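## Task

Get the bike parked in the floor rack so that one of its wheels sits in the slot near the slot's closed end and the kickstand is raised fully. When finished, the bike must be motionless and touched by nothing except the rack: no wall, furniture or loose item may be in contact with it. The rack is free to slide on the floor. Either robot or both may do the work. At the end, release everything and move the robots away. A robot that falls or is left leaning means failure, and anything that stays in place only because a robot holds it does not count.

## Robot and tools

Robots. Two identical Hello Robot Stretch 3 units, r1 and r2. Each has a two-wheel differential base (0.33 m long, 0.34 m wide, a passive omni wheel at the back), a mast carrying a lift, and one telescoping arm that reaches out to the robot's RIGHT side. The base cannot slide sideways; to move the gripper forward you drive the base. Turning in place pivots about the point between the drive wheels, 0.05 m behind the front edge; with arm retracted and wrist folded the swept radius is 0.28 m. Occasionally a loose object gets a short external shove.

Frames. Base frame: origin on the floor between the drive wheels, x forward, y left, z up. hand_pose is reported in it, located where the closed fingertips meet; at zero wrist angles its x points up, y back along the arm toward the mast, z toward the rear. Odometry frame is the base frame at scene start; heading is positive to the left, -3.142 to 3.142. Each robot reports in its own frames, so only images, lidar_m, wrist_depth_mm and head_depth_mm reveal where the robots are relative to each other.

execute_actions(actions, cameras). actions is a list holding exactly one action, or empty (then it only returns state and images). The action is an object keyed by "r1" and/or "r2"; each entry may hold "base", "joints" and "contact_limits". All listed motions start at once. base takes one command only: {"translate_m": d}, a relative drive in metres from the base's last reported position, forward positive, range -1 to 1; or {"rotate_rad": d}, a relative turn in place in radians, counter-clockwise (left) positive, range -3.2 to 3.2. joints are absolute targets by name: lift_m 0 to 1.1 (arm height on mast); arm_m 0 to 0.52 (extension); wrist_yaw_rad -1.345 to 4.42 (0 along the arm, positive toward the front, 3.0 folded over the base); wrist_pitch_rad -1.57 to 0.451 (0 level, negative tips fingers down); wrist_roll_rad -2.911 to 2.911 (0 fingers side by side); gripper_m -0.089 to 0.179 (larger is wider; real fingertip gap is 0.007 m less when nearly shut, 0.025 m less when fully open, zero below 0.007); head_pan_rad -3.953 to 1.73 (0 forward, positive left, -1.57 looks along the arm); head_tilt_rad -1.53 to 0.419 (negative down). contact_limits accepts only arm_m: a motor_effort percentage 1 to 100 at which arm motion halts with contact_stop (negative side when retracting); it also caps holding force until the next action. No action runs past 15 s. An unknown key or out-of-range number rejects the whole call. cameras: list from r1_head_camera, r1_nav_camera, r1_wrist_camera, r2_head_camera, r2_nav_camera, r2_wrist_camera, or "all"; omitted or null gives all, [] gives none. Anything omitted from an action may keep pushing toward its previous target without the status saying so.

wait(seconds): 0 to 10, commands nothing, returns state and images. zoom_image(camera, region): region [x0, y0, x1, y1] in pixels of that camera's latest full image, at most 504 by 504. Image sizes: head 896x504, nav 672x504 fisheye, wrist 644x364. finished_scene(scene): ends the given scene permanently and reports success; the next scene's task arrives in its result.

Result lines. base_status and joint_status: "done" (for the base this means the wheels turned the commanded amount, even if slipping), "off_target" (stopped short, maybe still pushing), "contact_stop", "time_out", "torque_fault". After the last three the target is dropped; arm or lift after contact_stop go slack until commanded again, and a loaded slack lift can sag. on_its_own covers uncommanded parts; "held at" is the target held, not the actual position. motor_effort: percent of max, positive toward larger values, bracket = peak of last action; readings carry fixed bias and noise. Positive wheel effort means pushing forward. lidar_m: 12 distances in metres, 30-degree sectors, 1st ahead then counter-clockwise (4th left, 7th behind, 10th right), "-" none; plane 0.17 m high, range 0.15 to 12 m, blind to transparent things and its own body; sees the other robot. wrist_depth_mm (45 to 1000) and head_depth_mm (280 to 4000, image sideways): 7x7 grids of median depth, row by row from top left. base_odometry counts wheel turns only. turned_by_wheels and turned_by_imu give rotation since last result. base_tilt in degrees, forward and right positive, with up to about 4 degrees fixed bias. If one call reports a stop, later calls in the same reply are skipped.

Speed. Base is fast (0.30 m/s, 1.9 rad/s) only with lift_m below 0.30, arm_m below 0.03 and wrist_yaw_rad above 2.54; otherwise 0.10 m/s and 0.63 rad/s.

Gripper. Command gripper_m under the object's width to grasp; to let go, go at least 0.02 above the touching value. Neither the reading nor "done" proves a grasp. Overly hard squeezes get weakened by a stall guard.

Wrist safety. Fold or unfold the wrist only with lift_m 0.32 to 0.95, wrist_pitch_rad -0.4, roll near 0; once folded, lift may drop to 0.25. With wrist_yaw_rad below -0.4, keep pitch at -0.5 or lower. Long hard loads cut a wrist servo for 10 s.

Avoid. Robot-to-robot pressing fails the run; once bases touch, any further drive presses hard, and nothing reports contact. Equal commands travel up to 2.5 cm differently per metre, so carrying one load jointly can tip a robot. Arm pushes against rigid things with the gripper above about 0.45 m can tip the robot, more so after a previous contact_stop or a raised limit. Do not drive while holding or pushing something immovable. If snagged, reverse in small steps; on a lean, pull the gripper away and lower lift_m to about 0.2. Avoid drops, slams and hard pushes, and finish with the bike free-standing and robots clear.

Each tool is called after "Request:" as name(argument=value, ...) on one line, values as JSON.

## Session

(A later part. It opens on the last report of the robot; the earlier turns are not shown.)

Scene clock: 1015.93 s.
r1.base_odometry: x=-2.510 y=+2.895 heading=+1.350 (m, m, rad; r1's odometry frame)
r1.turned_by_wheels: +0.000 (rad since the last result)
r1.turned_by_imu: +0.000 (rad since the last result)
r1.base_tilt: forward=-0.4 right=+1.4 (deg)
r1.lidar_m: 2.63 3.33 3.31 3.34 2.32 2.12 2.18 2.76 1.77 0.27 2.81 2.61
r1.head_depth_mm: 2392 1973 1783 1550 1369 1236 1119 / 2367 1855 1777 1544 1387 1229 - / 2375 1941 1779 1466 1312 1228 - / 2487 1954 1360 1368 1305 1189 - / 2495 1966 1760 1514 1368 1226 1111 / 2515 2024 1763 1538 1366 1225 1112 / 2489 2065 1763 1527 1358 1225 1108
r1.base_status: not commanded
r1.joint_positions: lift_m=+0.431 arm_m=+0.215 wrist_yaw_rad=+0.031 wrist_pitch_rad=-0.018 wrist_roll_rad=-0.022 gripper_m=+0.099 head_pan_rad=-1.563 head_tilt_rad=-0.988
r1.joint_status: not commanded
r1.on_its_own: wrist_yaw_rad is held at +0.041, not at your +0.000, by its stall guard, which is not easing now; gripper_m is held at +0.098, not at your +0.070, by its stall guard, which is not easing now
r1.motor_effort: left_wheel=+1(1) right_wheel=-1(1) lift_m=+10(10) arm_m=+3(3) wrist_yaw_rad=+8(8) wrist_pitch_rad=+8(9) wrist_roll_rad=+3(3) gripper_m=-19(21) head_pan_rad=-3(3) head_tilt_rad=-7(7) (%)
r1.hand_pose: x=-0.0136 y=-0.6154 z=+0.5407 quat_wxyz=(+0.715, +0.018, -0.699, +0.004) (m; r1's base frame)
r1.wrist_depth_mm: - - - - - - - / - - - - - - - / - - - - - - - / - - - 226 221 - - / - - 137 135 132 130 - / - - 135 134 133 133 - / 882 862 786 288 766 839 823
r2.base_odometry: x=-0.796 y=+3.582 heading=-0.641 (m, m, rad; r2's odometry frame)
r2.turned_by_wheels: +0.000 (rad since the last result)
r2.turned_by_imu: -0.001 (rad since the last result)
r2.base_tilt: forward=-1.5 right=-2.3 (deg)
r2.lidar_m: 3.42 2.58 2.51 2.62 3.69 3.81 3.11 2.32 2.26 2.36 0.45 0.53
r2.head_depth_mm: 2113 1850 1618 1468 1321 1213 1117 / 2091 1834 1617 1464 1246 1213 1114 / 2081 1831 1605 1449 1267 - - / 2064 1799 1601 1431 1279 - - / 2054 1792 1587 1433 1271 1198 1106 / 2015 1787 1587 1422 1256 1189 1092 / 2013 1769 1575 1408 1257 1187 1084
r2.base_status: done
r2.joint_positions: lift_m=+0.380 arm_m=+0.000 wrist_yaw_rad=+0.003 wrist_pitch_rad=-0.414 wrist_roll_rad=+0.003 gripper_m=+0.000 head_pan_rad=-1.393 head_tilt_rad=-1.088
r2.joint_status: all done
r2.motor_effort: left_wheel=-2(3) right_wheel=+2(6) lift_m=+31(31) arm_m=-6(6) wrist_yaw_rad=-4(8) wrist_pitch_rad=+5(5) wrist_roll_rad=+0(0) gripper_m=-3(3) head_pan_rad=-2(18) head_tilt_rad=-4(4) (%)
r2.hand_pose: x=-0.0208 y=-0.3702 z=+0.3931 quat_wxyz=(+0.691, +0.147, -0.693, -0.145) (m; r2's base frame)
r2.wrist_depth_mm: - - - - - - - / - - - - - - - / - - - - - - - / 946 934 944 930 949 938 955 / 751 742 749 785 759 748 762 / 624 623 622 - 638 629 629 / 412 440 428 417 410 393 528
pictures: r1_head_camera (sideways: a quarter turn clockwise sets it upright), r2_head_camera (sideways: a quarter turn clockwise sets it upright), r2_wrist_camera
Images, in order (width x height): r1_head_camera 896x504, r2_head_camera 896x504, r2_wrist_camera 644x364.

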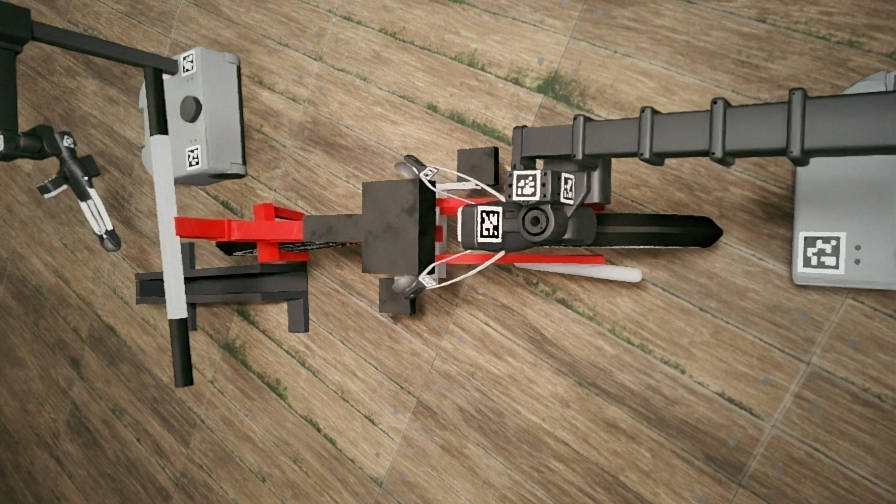

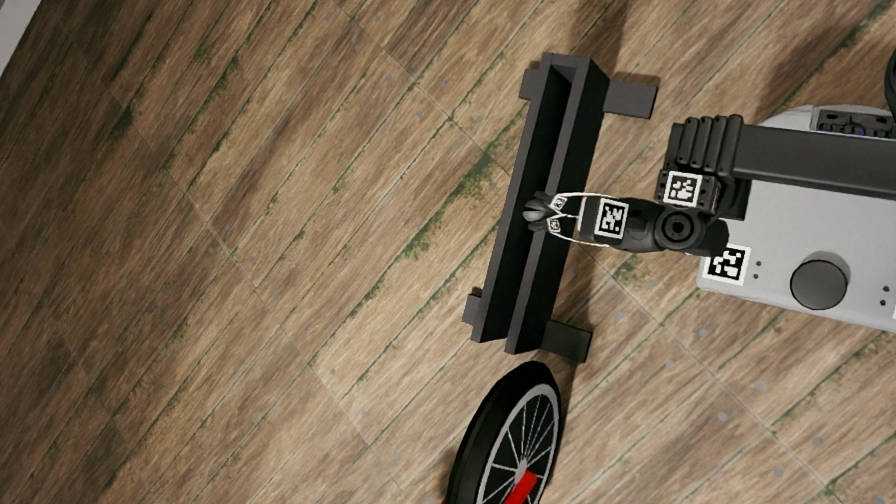

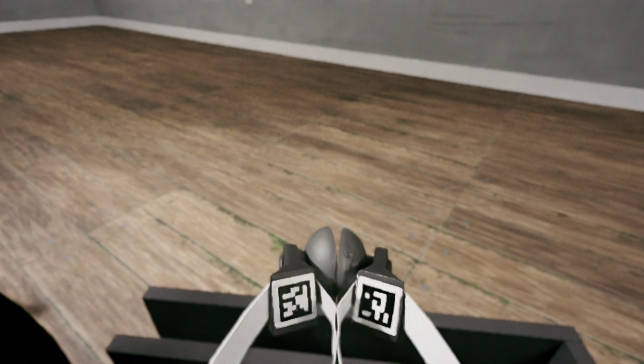

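Request:
execute_actions(actions=[{"r2": {"base": {"translate_m": 0.08}, "joints": {"wrist_pitch_rad": -1.4, "lift_m": 0.34, "arm_m": 0.39}}}], cameras=["r2_head_camera", "r2_wrist_camera"])

Scene clock: 1060.13 s.
r1.base_odometry: x=-2.510 y=+2.895 heading=+1.350 (m, m, rad; r1's odometry frame)
r1.turned_by_wheels: +0.000 (rad since the last result)
r1.turned_by_imu: -0.001 (rad since the last result)
r1.base_tilt: forward=-0.4 right=+1.4 (deg)
r1.lidar_m: 2.65 3.36 3.30 3.34 2.32 2.12 2.17 2.76 1.68 0.27 2.80 2.61
r1.head_depth_mm: 1545 1980 1777 1546 1373 1232 1115 / 2383 1814 1765 1553 1383 1228 - / 2373 1933 1762 1462 1311 1229 - / 2446 1961 1358 1359 1304 1189 - / 2355 1930 1757 1521 1361 1226 1109 / 2507 2015 1758 1532 1365 1224 1110 / 2502 2058 1755 1543 1360 1223 1111
r1.base_status: not commanded
r1.joint_positions: lift_m=+0.431 arm_m=+0.215 wrist_yaw_rad=+0.031 wrist_pitch_rad=-0.018 wrist_roll_rad=-0.022 gripper_m=+0.099 head_pan_rad=-1.563 head_tilt_rad=-0.988
r1.joint_status: not commanded
r1.on_its_own: wrist_yaw_rad is held at +0.041, not at your +0.000, by its stall guard, which is not easing now; gripper_m is held at +0.098, not at your +0.070, by its stall guard, which is not easing now
r1.motor_effort: left_wheel=+1(1) right_wheel=-1(1) lift_m=+11(10) arm_m=+3(3) wrist_yaw_rad=+8(8) wrist_pitch_rad=+8(8) wrist_roll_rad=+3(3) gripper_m=-21(19) head_pan_rad=-3(3) head_tilt_rad=-8(6) (%)
r1.hand_pose: x=-0.0136 y=-0.6154 z=+0.5407 quat_wxyz=(+0.715, +0.018, -0.699, +0.004) (m; r1's base frame)
r1.wrist_depth_mm: - - - - - - - / - - - - - - - / - - - - - - - / - - - 226 222 - - / - - 137 135 132 130 - / - - 135 134 133 133 - / 849 854 767 288 777 833 827
r2.base_odometry: x=-0.732 y=+3.534 heading=-0.641 (m, m, rad; r2's odometry frame)
r2.turned_by_wheels: +0.000 (rad since the last result)
r2.turned_by_imu: -0.002 (rad since the last result)
r2.base_tilt: forward=-1.4 right=-2.2 (deg)
r2.lidar_m: 3.35 2.54 2.47 2.59 3.61 3.87 3.18 2.37 2.30 2.41 0.41 0.53
r2.head_depth_mm: 2133 1839 1650 1451 1273 1222 1124 / 2099 1834 1631 1468 1251 1210 1126 / 2097 1812 1616 1418 1263 1226 - / 2091 1812 1602 1446 1271 1219 - / 2038 1792 1580 1428 1263 1192 1107 / 2057 1769 1593 1425 1249 1184 1092 / 2031 1790 1580 1054 1264 1186 1092
r2.base_status: done
r2.joint_positions: lift_m=+0.340 arm_m=+0.390 wrist_yaw_rad=+0.001 wrist_pitch_rad=-1.398 wrist_roll_rad=+0.003 gripper_m=+0.000 head_pan_rad=-1.393 head_tilt_rad=-1.088
r2.joint_status: all done
r2.motor_effort: left_wheel=-2(3) right_wheel=+3(5) lift_m=+19(30) arm_m=+7(6) wrist_yaw_rad=-1(4) wrist_pitch_rad=-1(5) wrist_roll_rad=+0(0) gripper_m=-3(3) head_pan_rad=-2(2) head_tilt_rad=-4(4) (%)
r2.hand_pose: x=-0.0216 y=-0.5549 z=+0.2225 quat_wxyz=(+0.541, +0.454, -0.542, -0.456) (m; r2's base frame)
r2.wrist_depth_mm: 399 395 390 389 385 383 376 / 396 389 389 386 382 383 378 / 397 395 390 387 380 377 376 / 396 391 370 386 379 379 371 / 392 390 367 384 376 377 371 / 397 229 226 - 243 258 286 / 363 263 273 277 279 287 219
pictures: r2_head_camera (sideways: a quarter turn clockwise sets it upright), r2_wrist_camera
Images, in order (width x height): r2_head_camera 896x504, r2_wrist_camera 644x364.

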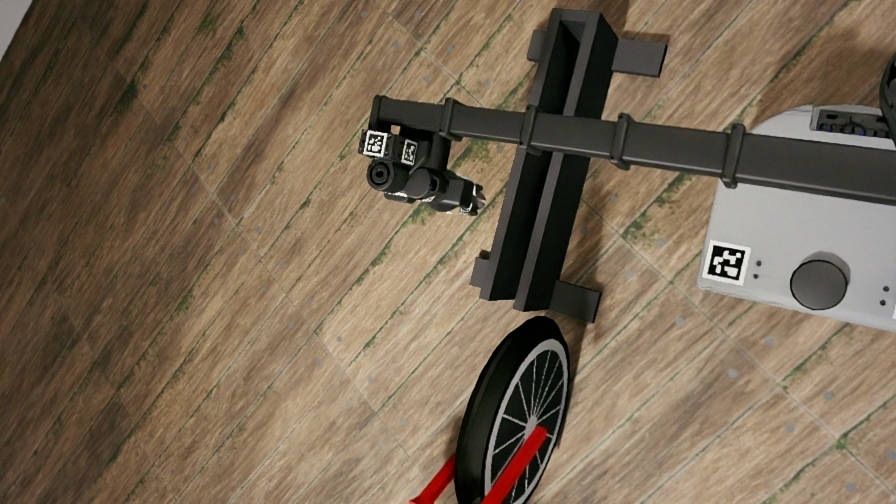

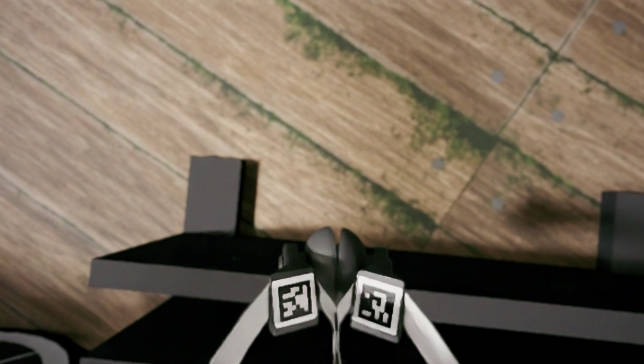

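Request:
execute_actions(actions=[{"r2": {"joints": {"arm_m": 0.415}}}], cameras=[])

Request:
execute_actions(actions=[{"r2": {"joints": {"lift_m": 0.19}}}], cameras=[])

Request:
execute_actions(actions=[{"r2": {"joints": {"arm_m": 0.32}}}], cameras=["r1_head_camera", "r2_head_camera", "r2_wrist_camera"])

Scene clock: 1075.57 s.
r1.base_odometry: x=-2.510 y=+2.895 heading=+1.350 (m, m, rad; r1's odometry frame)
r1.turned_by_wheels: +0.000 (rad since the last result)
r1.turned_by_imu: +0.000 (rad since the last result)
r1.base_tilt: forward=-0.5 right=+1.5 (deg)
r1.lidar_m: 2.64 3.36 3.31 3.36 2.32 2.12 2.19 2.76 1.69 0.27 2.81 2.61
r1.head_depth_mm: 1553 1996 1786 1544 1370 1229 1121 / 2382 1810 1783 1551 1381 1228 - / 2368 1928 1770 1471 1324 1228 - / 2424 1961 1357 1364 1303 1188 - / 2364 1936 1753 1511 1367 1226 1111 / 2495 2008 1769 1534 1366 1225 1108 / 2505 2088 1761 1530 1359 1225 1110
r1.base_status: not commanded
r1.joint_positions: lift_m=+0.431 arm_m=+0.215 wrist_yaw_rad=+0.031 wrist_pitch_rad=-0.018 wrist_roll_rad=-0.022 gripper_m=+0.099 head_pan_rad=-1.563 head_tilt_rad=-0.988
r1.joint_status: not commanded
r1.on_its_own: wrist_yaw_rad is held at +0.041, not at your +0.000, by its stall guard, which is not easing now; gripper_m is held at +0.098, not at your +0.070, by its stall guard, which is not easing now
r1.motor_effort: left_wheel=+0(1) right_wheel=-1(1) lift_m=+10(10) arm_m=+3(3) wrist_yaw_rad=+8(9) wrist_pitch_rad=+8(8) wrist_roll_rad=+3(3) gripper_m=-20(21) head_pan_rad=-3(3) head_tilt_rad=-8(7) (%)
r1.hand_pose: x=-0.0136 y=-0.6154 z=+0.5407 quat_wxyz=(+0.715, +0.018, -0.699, +0.004) (m; r1's base frame)
r1.wrist_depth_mm: - - - - - - - / - - - - - - - / - - - - - - - / - - - 224 221 - - / - - 137 135 132 131 - / - - 135 134 133 133 - / 888 855 785 288 771 828 808
r2.base_odometry: x=-0.732 y=+3.534 heading=-0.641 (m, m, rad; r2's odometry frame)
r2.turned_by_wheels: +0.000 (rad since the last result)
r2.turned_by_imu: -0.001 (rad since the last result)
r2.base_tilt: forward=-1.4 right=-2.3 (deg)
r2.lidar_m: 3.33 2.54 2.47 2.58 3.62 3.88 3.18 2.37 2.30 2.41 0.41 0.52
r2.head_depth_mm: 2142 1843 1637 1467 1278 1215 1110 / 2096 1827 1642 1460 1241 1203 1121 / 2102 1809 1626 1396 1259 1222 - / 2046 1800 1601 1451 1275 1219 - / 2069 1787 1599 1439 1271 1191 1102 / 2036 1782 1578 1428 1239 1181 1092 / 2030 1776 1572 1056 1252 1177 1089
r2.base_status: not commanded
r2.joint_positions: lift_m=+0.340 arm_m=+0.415 wrist_yaw_rad=+0.001 wrist_pitch_rad=-1.398 wrist_roll_rad=+0.003 gripper_m=+0.000 head_pan_rad=-1.393 head_tilt_rad=-1.088
r2.joint_status: all done
r2.motor_effort: left_wheel=-1(2) right_wheel=+2(2) lift_m=+19(18) arm_m=+7(6) wrist_yaw_rad=-1(1) wrist_pitch_rad=-1(1) wrist_roll_rad=+0(0) gripper_m=-3(3) head_pan_rad=-2(1) head_tilt_rad=-4(4) (%)
r2.hand_pose: x=-0.0216 y=-0.5799 z=+0.2225 quat_wxyz=(+0.541, +0.455, -0.542, -0.456) (m; r2's base frame)
r2.wrist_depth_mm: 399 397 393 393 383 380 378 / 398 393 391 387 381 380 378 / 398 393 390 385 383 377 373 / 396 393 383 384 380 377 375 / 394 391 369 382 380 377 373 / 392 256 276 - 337 353 354 / 391 296 285 224 224 221 232
pictures: none
No camera images: the call's "cameras" was empty. Leave "cameras" out to get every camera's image.

Scene clock: 1077.77 s.
r1.base_odometry: x=-2.510 y=+2.895 heading=+1.350 (m, m, rad; r1's odometry frame)
r1.turned_by_wheels: +0.000 (rad since the last result)
r1.turned_by_imu: +0.000 (rad since the last result)
r1.base_tilt: forward=-0.5 right=+1.4 (deg)
r1.lidar_m: 2.64 3.37 3.31 3.34 2.31 2.12 2.18 2.76 1.69 0.27 2.81 2.61
r1.head_depth_mm: 1623 1991 1778 1550 1373 1227 1116 / 2492 1793 1785 1544 1378 1229 - / 2506 1932 1774 1465 1311 1228 - / 2499 1953 1357 1359 1297 1192 - / 2493 1918 1756 1507 1364 1225 1109 / 2494 2009 1768 1532 1368 1225 1109 / 2501 2054 1770 1533 1365 1228 1110
r1.base_status: not commanded
r1.joint_positions: lift_m=+0.431 arm_m=+0.215 wrist_yaw_rad=+0.031 wrist_pitch_rad=-0.018 wrist_roll_rad=-0.022 gripper_m=+0.099 head_pan_rad=-1.563 head_tilt_rad=-0.988
r1.joint_status: not commanded
r1.on_its_own: wrist_yaw_rad is held at +0.041, not at your +0.000, by its stall guard, which is not easing now; gripper_m is held at +0.098, not at your +0.070, by its stall guard, which is not easing now
r1.motor_effort: left_wheel=+1(1) right_wheel=-1(1) lift_m=+10(10) arm_m=+3(2) wrist_yaw_rad=+8(7) wrist_pitch_rad=+9(9) wrist_roll_rad=+3(3) gripper_m=-20(20) head_pan_rad=-3(3) head_tilt_rad=-7(7) (%)
r1.hand_pose: x=-0.0136 y=-0.6154 z=+0.5407 quat_wxyz=(+0.715, +0.018, -0.699, +0.004) (m; r1's base frame)
r1.wrist_depth_mm: - - - - - - - / - - - - - - - / - - - - - - - / - - - 226 221 - - / - - 138 135 132 130 - / - - 136 134 132 133 - / 876 865 782 287 762 842 842
r2.base_odometry: x=-0.732 y=+3.534 heading=-0.641 (m, m, rad; r2's odometry frame)
r2.turned_by_wheels: +0.000 (rad since the last result)
r2.turned_by_imu: +0.000 (rad since the last result)
r2.base_tilt: forward=-1.4 right=-2.2 (deg)
r2.lidar_m: 3.36 2.54 2.46 2.58 3.62 3.88 3.19 2.36 2.30 2.40 0.41 0.53
r2.head_depth_mm: 2122 1850 1621 1452 1275 1207 1109 / 2087 1831 1615 1446 1267 1206 1119 / 2061 1809 1611 1465 1257 1212 - / 2100 1800 1601 1446 1283 1226 - / 2048 1785 1603 1415 1274 1187 1105 / 2044 1793 1582 1418 1254 1188 1096 / 2012 1768 1575 1058 1246 1186 1084
r2.base_status: not commanded
r2.joint_positions: lift_m=+0.190 arm_m=+0.415 wrist_yaw_rad=+0.001 wrist_pitch_rad=-1.398 wrist_roll_rad=+0.003 gripper_m=+0.000 head_pan_rad=-1.393 head_tilt_rad=-1.088
r2.joint_status: all done
r2.motor_effort: left_wheel=-2(2) right_wheel=+2(3) lift_m=+18(18) arm_m=+7(7) wrist_yaw_rad=+0(1) wrist_pitch_rad=-1(1) wrist_roll_rad=+0(0) gripper_m=-2(3) head_pan_rad=-2(1) head_tilt_rad=-4(4) (%)
r2.hand_pose: x=-0.0216 y=-0.5799 z=+0.0725 quat_wxyz=(+0.541, +0.455, -0.542, -0.456) (m; r2's base frame)
r2.wrist_depth_mm: 245 243 240 238 236 234 232 / 243 242 239 237 236 232 230 / 243 241 239 236 234 233 230 / 242 221 238 237 234 231 229 / 242 220 236 234 233 230 228 / 239 218 237 - 231 230 229 / 169 175 182 185 196 218 227
pictures: none
No camera images: the call's "cameras" was empty. Leave "cameras" out to get every camera's image.

Scene clock: 1079.70 s.
r1.base_odometry: x=-2.510 y=+2.895 heading=+1.350 (m, m, rad; r1's odometry frame)
r1.turned_by_wheels: +0.000 (rad since the last result)
r1.turned_by_imu: +0.000 (rad since the last result)
r1.base_tilt: forward=-0.4 right=+1.5 (deg)
r1.lidar_m: 2.65 3.37 3.30 3.34 2.32 2.12 2.18 2.76 1.69 0.27 2.81 2.61
r1.head_depth_mm: 1623 1990 1774 1548 1370 1232 1117 / 2524 1822 1777 1544 1379 1233 - / 2521 1921 1771 1456 1316 1231 - / 2496 1589 1354 1364 1298 1190 - / 2517 2021 1758 1504 1368 1228 1113 / 2511 2017 1751 1540 1365 1228 1112 / 2504 2057 1754 1536 1359 1221 1109
r1.base_status: not commanded
r1.joint_positions: lift_m=+0.431 arm_m=+0.215 wrist_yaw_rad=+0.031 wrist_pitch_rad=-0.018 wrist_roll_rad=-0.022 gripper_m=+0.099 head_pan_rad=-1.563 head_tilt_rad=-0.988
r1.joint_status: not commanded
r1.on_its_own: wrist_yaw_rad is held at +0.041, not at your +0.000, by its stall guard, which is not easing now; gripper_m is held at +0.098, not at your +0.070, by its stall guard, which is not easing now
r1.motor_effort: left_wheel=+1(0) right_wheel=-1(1) lift_m=+10(10) arm_m=+3(3) wrist_yaw_rad=+8(8) wrist_pitch_rad=+8(9) wrist_roll_rad=+3(3) gripper_m=-21(20) head_pan_rad=-3(3) head_tilt_rad=-7(8) (%)
r1.hand_pose: x=-0.0136 y=-0.6154 z=+0.5407 quat_wxyz=(+0.715, +0.018, -0.699, +0.004) (m; r1's base frame)
r1.wrist_depth_mm: - - - - - - - / - - - - - - - / - - - - - - - / - - - 226 221 - - / - - 137 136 132 131 - / - - 135 134 132 133 - / 875 873 777 285 784 820 825
r2.base_odometry: x=-0.732 y=+3.534 heading=-0.641 (m, m, rad; r2's odometry frame)
r2.turned_by_wheels: +0.000 (rad since the last result)
r2.turned_by_imu: +0.000 (rad since the last result)
r2.base_tilt: forward=-1.4 right=-2.3 (deg)
r2.lidar_m: 3.35 2.53 2.46 2.59 3.63 3.87 3.18 2.37 2.30 2.40 0.41 0.53
r2.head_depth_mm: 2119 1850 1629 1463 1290 1208 1123 / 2108 1822 1612 1455 1221 1200 1123 / 2082 1828 1606 1486 1213 1218 - / 2057 1801 1607 1432 1267 1213 - / 2067 1782 1597 1428 1250 1188 1111 / 2043 1785 1577 1424 1254 1189 1090 / 2002 1766 1564 1053 1253 1181 1084
r2.base_status: not commanded
r2.joint_positions: lift_m=+0.190 arm_m=+0.321 wrist_yaw_rad=+0.000 wrist_pitch_rad=-1.385 wrist_roll_rad=+0.002 gripper_m=+0.000 head_pan_rad=-1.393 head_tilt_rad=-1.088
r2.joint_status: all done
r2.motor_effort: left_wheel=-1(2) right_wheel=+2(2) lift_m=+19(19) arm_m=-8(9) wrist_yaw_rad=+0(1) wrist_pitch_rad=-5(7) wrist_roll_rad=+1(0) gripper_m=-2(2) head_pan_rad=-2(2) head_tilt_rad=-4(5) (%)
r2.hand_pose: x=-0.0216 y=-0.4891 z=+0.0727 quat_wxyz=(+0.544, +0.451, -0.544, -0.452) (m; r2's base frame)
r2.wrist_depth_mm: 247 245 243 240 239 236 234 / 247 243 241 239 237 234 233 / 245 243 239 239 236 233 231 / 243 221 238 238 235 233 229 / 241 221 238 238 233 232 229 / 207 197 199 - 205 207 212 / 128 128 128 121 123 132 134
pictures: r1_head_camera (sideways: a quarter turn clockwise sets it upright), r2_head_camera (sideways: a quarter turn clockwise sets it upright), r2_wrist_camera
Images, in order (width x height): r1_head_camera 896x504, r2_head_camera 896x504, r2_wrist_camera 644x364.

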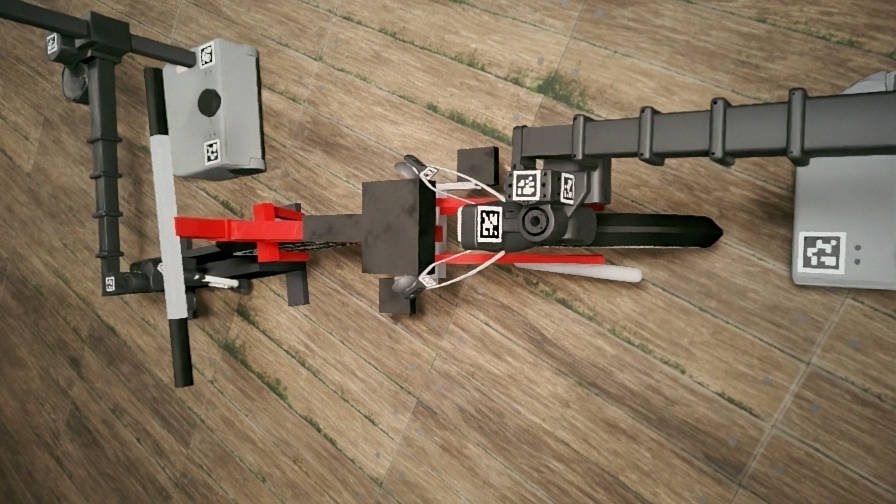

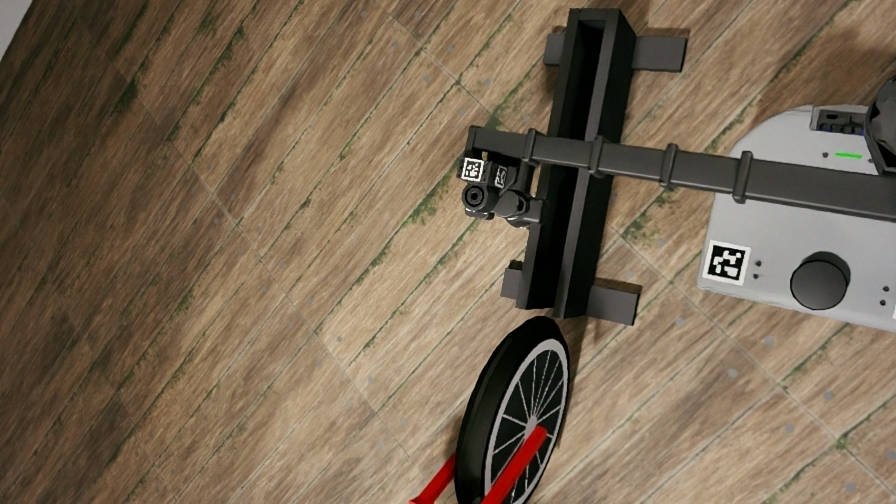

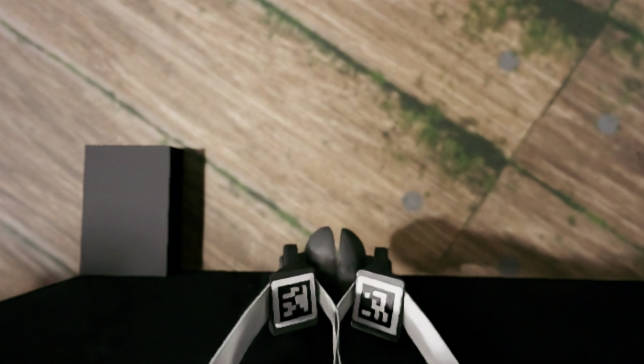

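Request:
execute_actions(actions=[{"r2": {"joints": {"arm_m": 0.292}}}], cameras=[])

Request:
execute_actions(actions=[{"r2": {"joints": {"arm_m": 0.31, "lift_m": 0.36}}}], cameras=["r1_head_camera", "r2_head_camera", "r2_wrist_camera"])

Scene clock: 1093.23 s.
r1.base_odometry: x=-2.510 y=+2.895 heading=+1.350 (m, m, rad; r1's odometry frame)
r1.turned_by_wheels: +0.000 (rad since the last result)
r1.turned_by_imu: +0.000 (rad since the last result)
r1.base_tilt: forward=-0.4 right=+1.5 (deg)
r1.lidar_m: 2.65 3.36 3.31 3.36 2.31 2.12 2.18 2.75 1.69 0.27 2.81 2.61
r1.head_depth_mm: 1620 1986 1772 1554 1372 1231 1116 / 2529 1822 1768 1537 1385 1231 - / 2507 1933 1771 1465 1311 1228 - / 2511 1597 1358 1362 1306 1193 - / 2495 2020 1761 1515 1366 1225 1113 / 2511 2035 1766 1539 1363 1225 1108 / 2492 2061 1748 1536 1362 1223 1112
r1.base_status: not commanded
r1.joint_positions: lift_m=+0.431 arm_m=+0.215 wrist_yaw_rad=+0.031 wrist_pitch_rad=-0.018 wrist_roll_rad=-0.022 gripper_m=+0.099 head_pan_rad=-1.563 head_tilt_rad=-0.988
r1.joint_status: not commanded
r1.on_its_own: wrist_yaw_rad is held at +0.041, not at your +0.000, by its stall guard, which is not easing now; gripper_m is held at +0.098, not at your +0.070, by its stall guard, which is not easing now
r1.motor_effort: left_wheel=+1(1) right_wheel=-1(1) lift_m=+10(10) arm_m=+3(3) wrist_yaw_rad=+9(8) wrist_pitch_rad=+9(8) wrist_roll_rad=+3(3) gripper_m=-20(19) head_pan_rad=-3(3) head_tilt_rad=-7(8) (%)
r1.hand_pose: x=-0.0136 y=-0.6154 z=+0.5407 quat_wxyz=(+0.715, +0.018, -0.699, +0.004) (m; r1's base frame)
r1.wrist_depth_mm: - - - - - - - / - - - - - - - / - - - - - - - / - - - 226 221 - - / - - 137 135 133 130 - / - - 135 134 133 133 - / 885 884 779 289 771 816 811
r2.base_odometry: x=-0.732 y=+3.534 heading=-0.641 (m, m, rad; r2's odometry frame)
r2.turned_by_wheels: +0.000 (rad since the last result)
r2.turned_by_imu: -0.001 (rad since the last result)
r2.base_tilt: forward=-1.4 right=-2.2 (deg)
r2.lidar_m: 3.37 2.53 2.46 2.58 3.62 3.88 3.18 2.36 2.30 2.41 0.41 0.53
r2.head_depth_mm: 2115 1852 1641 1455 1319 1214 1117 / 2129 1821 1618 1465 1243 1197 1123 / 2070 1822 1600 1472 1199 1217 - / 2067 1812 1613 1423 1253 1224 - / 2057 1788 1583 1425 1231 1192 1105 / 2029 1774 1588 1431 1241 1186 1085 / 2013 1768 1571 1051 1253 1171 1087
r2.base_status: not commanded
r2.joint_positions: lift_m=+0.190 arm_m=+0.293 wrist_yaw_rad=+0.000 wrist_pitch_rad=-1.383 wrist_roll_rad=+0.002 gripper_m=+0.000 head_pan_rad=-1.393 head_tilt_rad=-1.088
r2.joint_status: all done
r2.motor_effort: left_wheel=-1(1) right_wheel=+1(2) lift_m=+18(19) arm_m=-8(9) wrist_yaw_rad=+0(0) wrist_pitch_rad=-6(6) wrist_roll_rad=+1(1) gripper_m=-3(2) head_pan_rad=-2(2) head_tilt_rad=-4(4) (%)
r2.hand_pose: x=-0.0216 y=-0.4615 z=+0.0728 quat_wxyz=(+0.544, +0.451, -0.545, -0.452) (m; r2's base frame)
r2.wrist_depth_mm: 248 246 245 242 239 237 234 / 246 242 242 240 239 236 232 / 245 242 242 238 238 235 232 / 244 221 239 235 234 233 231 / 242 219 238 236 233 231 230 / 240 212 208 - 203 202 200 / 137 134 133 123 123 130 129
pictures: none
No camera images: the call's "cameras" was empty. Leave "cameras" out to get every camera's image.

Scene clock: 1095.60 s.
r1.base_odometry: x=-2.510 y=+2.895 heading=+1.350 (m, m, rad; r1's odometry frame)
r1.turned_by_wheels: +0.000 (rad since the last result)
r1.turned_by_imu: +0.000 (rad since the last result)
r1.base_tilt: forward=-0.4 right=+1.4 (deg)
r1.lidar_m: 2.64 3.36 3.30 3.36 2.32 2.12 2.18 2.76 1.69 0.27 2.80 2.61
r1.head_depth_mm: 1633 1980 1781 1546 1372 1231 1116 / 2434 1813 1768 1542 1378 1231 - / 2450 1939 1779 1460 1315 1235 - / 2302 1664 1361 1367 1302 1189 - / 2514 2024 1763 1519 1367 1225 1116 / 2520 2023 1756 1548 1368 1228 1109 / 2515 2055 1762 1525 1361 1229 1109
r1.base_status: not commanded
r1.joint_positions: lift_m=+0.431 arm_m=+0.215 wrist_yaw_rad=+0.031 wrist_pitch_rad=-0.018 wrist_roll_rad=-0.022 gripper_m=+0.099 head_pan_rad=-1.563 head_tilt_rad=-0.988
r1.joint_status: not commanded
r1.on_its_own: wrist_yaw_rad is held at +0.041, not at your +0.000, by its stall guard, which is not easing now; gripper_m is held at +0.098, not at your +0.070, by its stall guard, which is not easing now
r1.motor_effort: left_wheel=+2(1) right_wheel=-1(1) lift_m=+10(10) arm_m=+3(3) wrist_yaw_rad=+8(8) wrist_pitch_rad=+9(9) wrist_roll_rad=+3(3) gripper_m=-21(20) head_pan_rad=-3(3) head_tilt_rad=-7(9) (%)
r1.hand_pose: x=-0.0136 y=-0.6154 z=+0.5407 quat_wxyz=(+0.715, +0.018, -0.699, +0.004) (m; r1's base frame)
r1.wrist_depth_mm: - - - - - - - / - - - - - - - / - - - - - - - / - - - 225 222 - - / - - 138 135 132 131 - / - - 135 134 133 133 - / 860 848 791 288 771 833 822
r2.base_odometry: x=-0.732 y=+3.534 heading=-0.641 (m, m, rad; r2's odometry frame)
r2.turned_by_wheels: +0.000 (rad since the last result)
r2.turned_by_imu: +0.000 (rad since the last result)
r2.base_tilt: forward=-1.4 right=-2.2 (deg)
r2.lidar_m: 3.36 2.54 2.46 2.57 3.62 3.86 3.16 2.36 2.30 2.40 0.41 0.53
r2.head_depth_mm: 2114 1858 1634 1473 1315 1203 1121 / 2093 1832 1629 1483 1235 1198 1126 / 2098 1810 1598 1480 1254 1220 - / 2070 1798 1609 1446 1252 1224 - / 2072 1789 1597 1439 1234 1194 1100 / 2047 1774 1581 1414 1236 1188 1093 / 2038 1793 1575 1048 1257 1182 1085
r2.base_status: not commanded
r2.joint_positions: lift_m=+0.360 arm_m=+0.310 wrist_yaw_rad=+0.000 wrist_pitch_rad=-1.398 wrist_roll_rad=+0.002 gripper_m=+0.000 head_pan_rad=-1.393 head_tilt_rad=-1.088
r2.joint_status: all done
r2.motor_effort: left_wheel=-1(1) right_wheel=+3(2) lift_m=+31(32) arm_m=+7(5) wrist_yaw_rad=+0(0) wrist_pitch_rad=-1(6) wrist_roll_rad=+1(1) gripper_m=-2(2) head_pan_rad=-2(3) head_tilt_rad=-4(4) (%)
r2.hand_pose: x=-0.0216 y=-0.4749 z=+0.2418 quat_wxyz=(+0.541, +0.455, -0.541, -0.456) (m; r2's base frame)
r2.wrist_depth_mm: 421 415 412 407 401 402 396 / 416 413 412 405 405 399 395 / 419 410 411 408 401 396 391 / 414 412 407 404 404 399 390 / 414 410 390 403 398 395 372 / 268 258 251 - 243 241 239 / 214 407 313 291 288 306 305
pictures: r1_head_camera (sideways: a quarter turn clockwise sets it upright), r2_head_camera (sideways: a quarter turn clockwise sets it upright), r2_wrist_camera
Images, in order (width x height): r1_head_camera 896x504, r2_head_camera 896x504, r2_wrist_camera 644x364.

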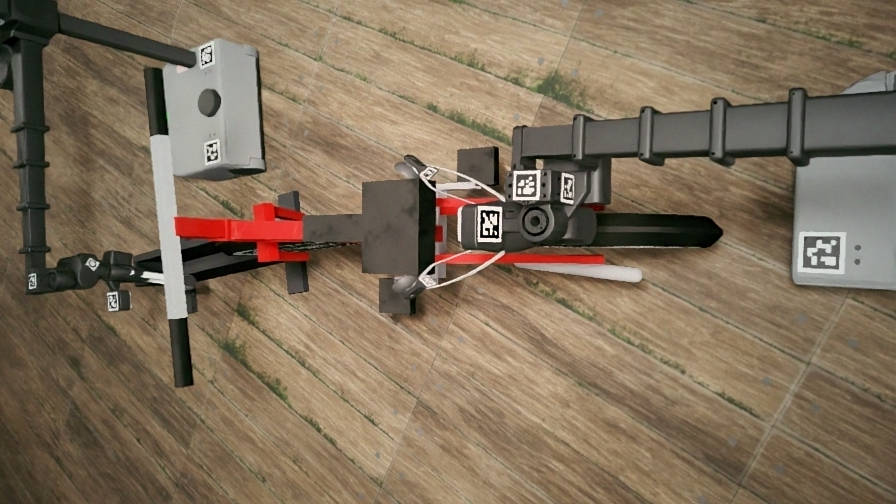

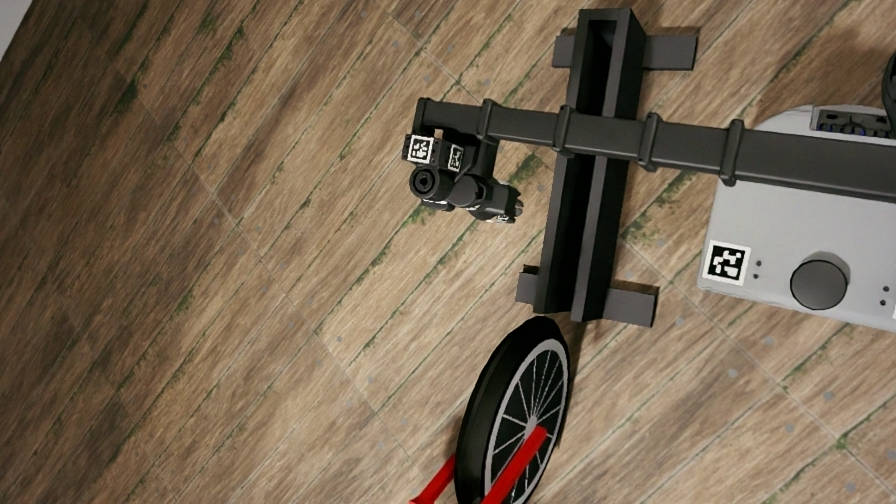

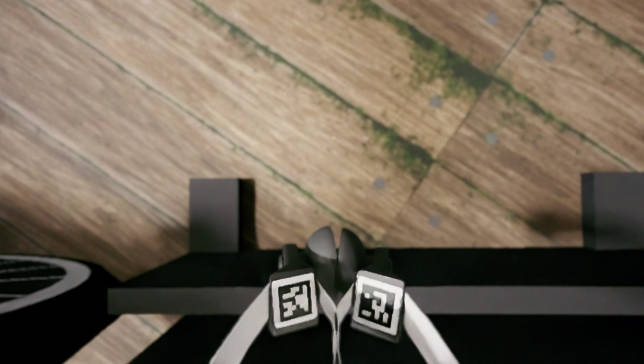

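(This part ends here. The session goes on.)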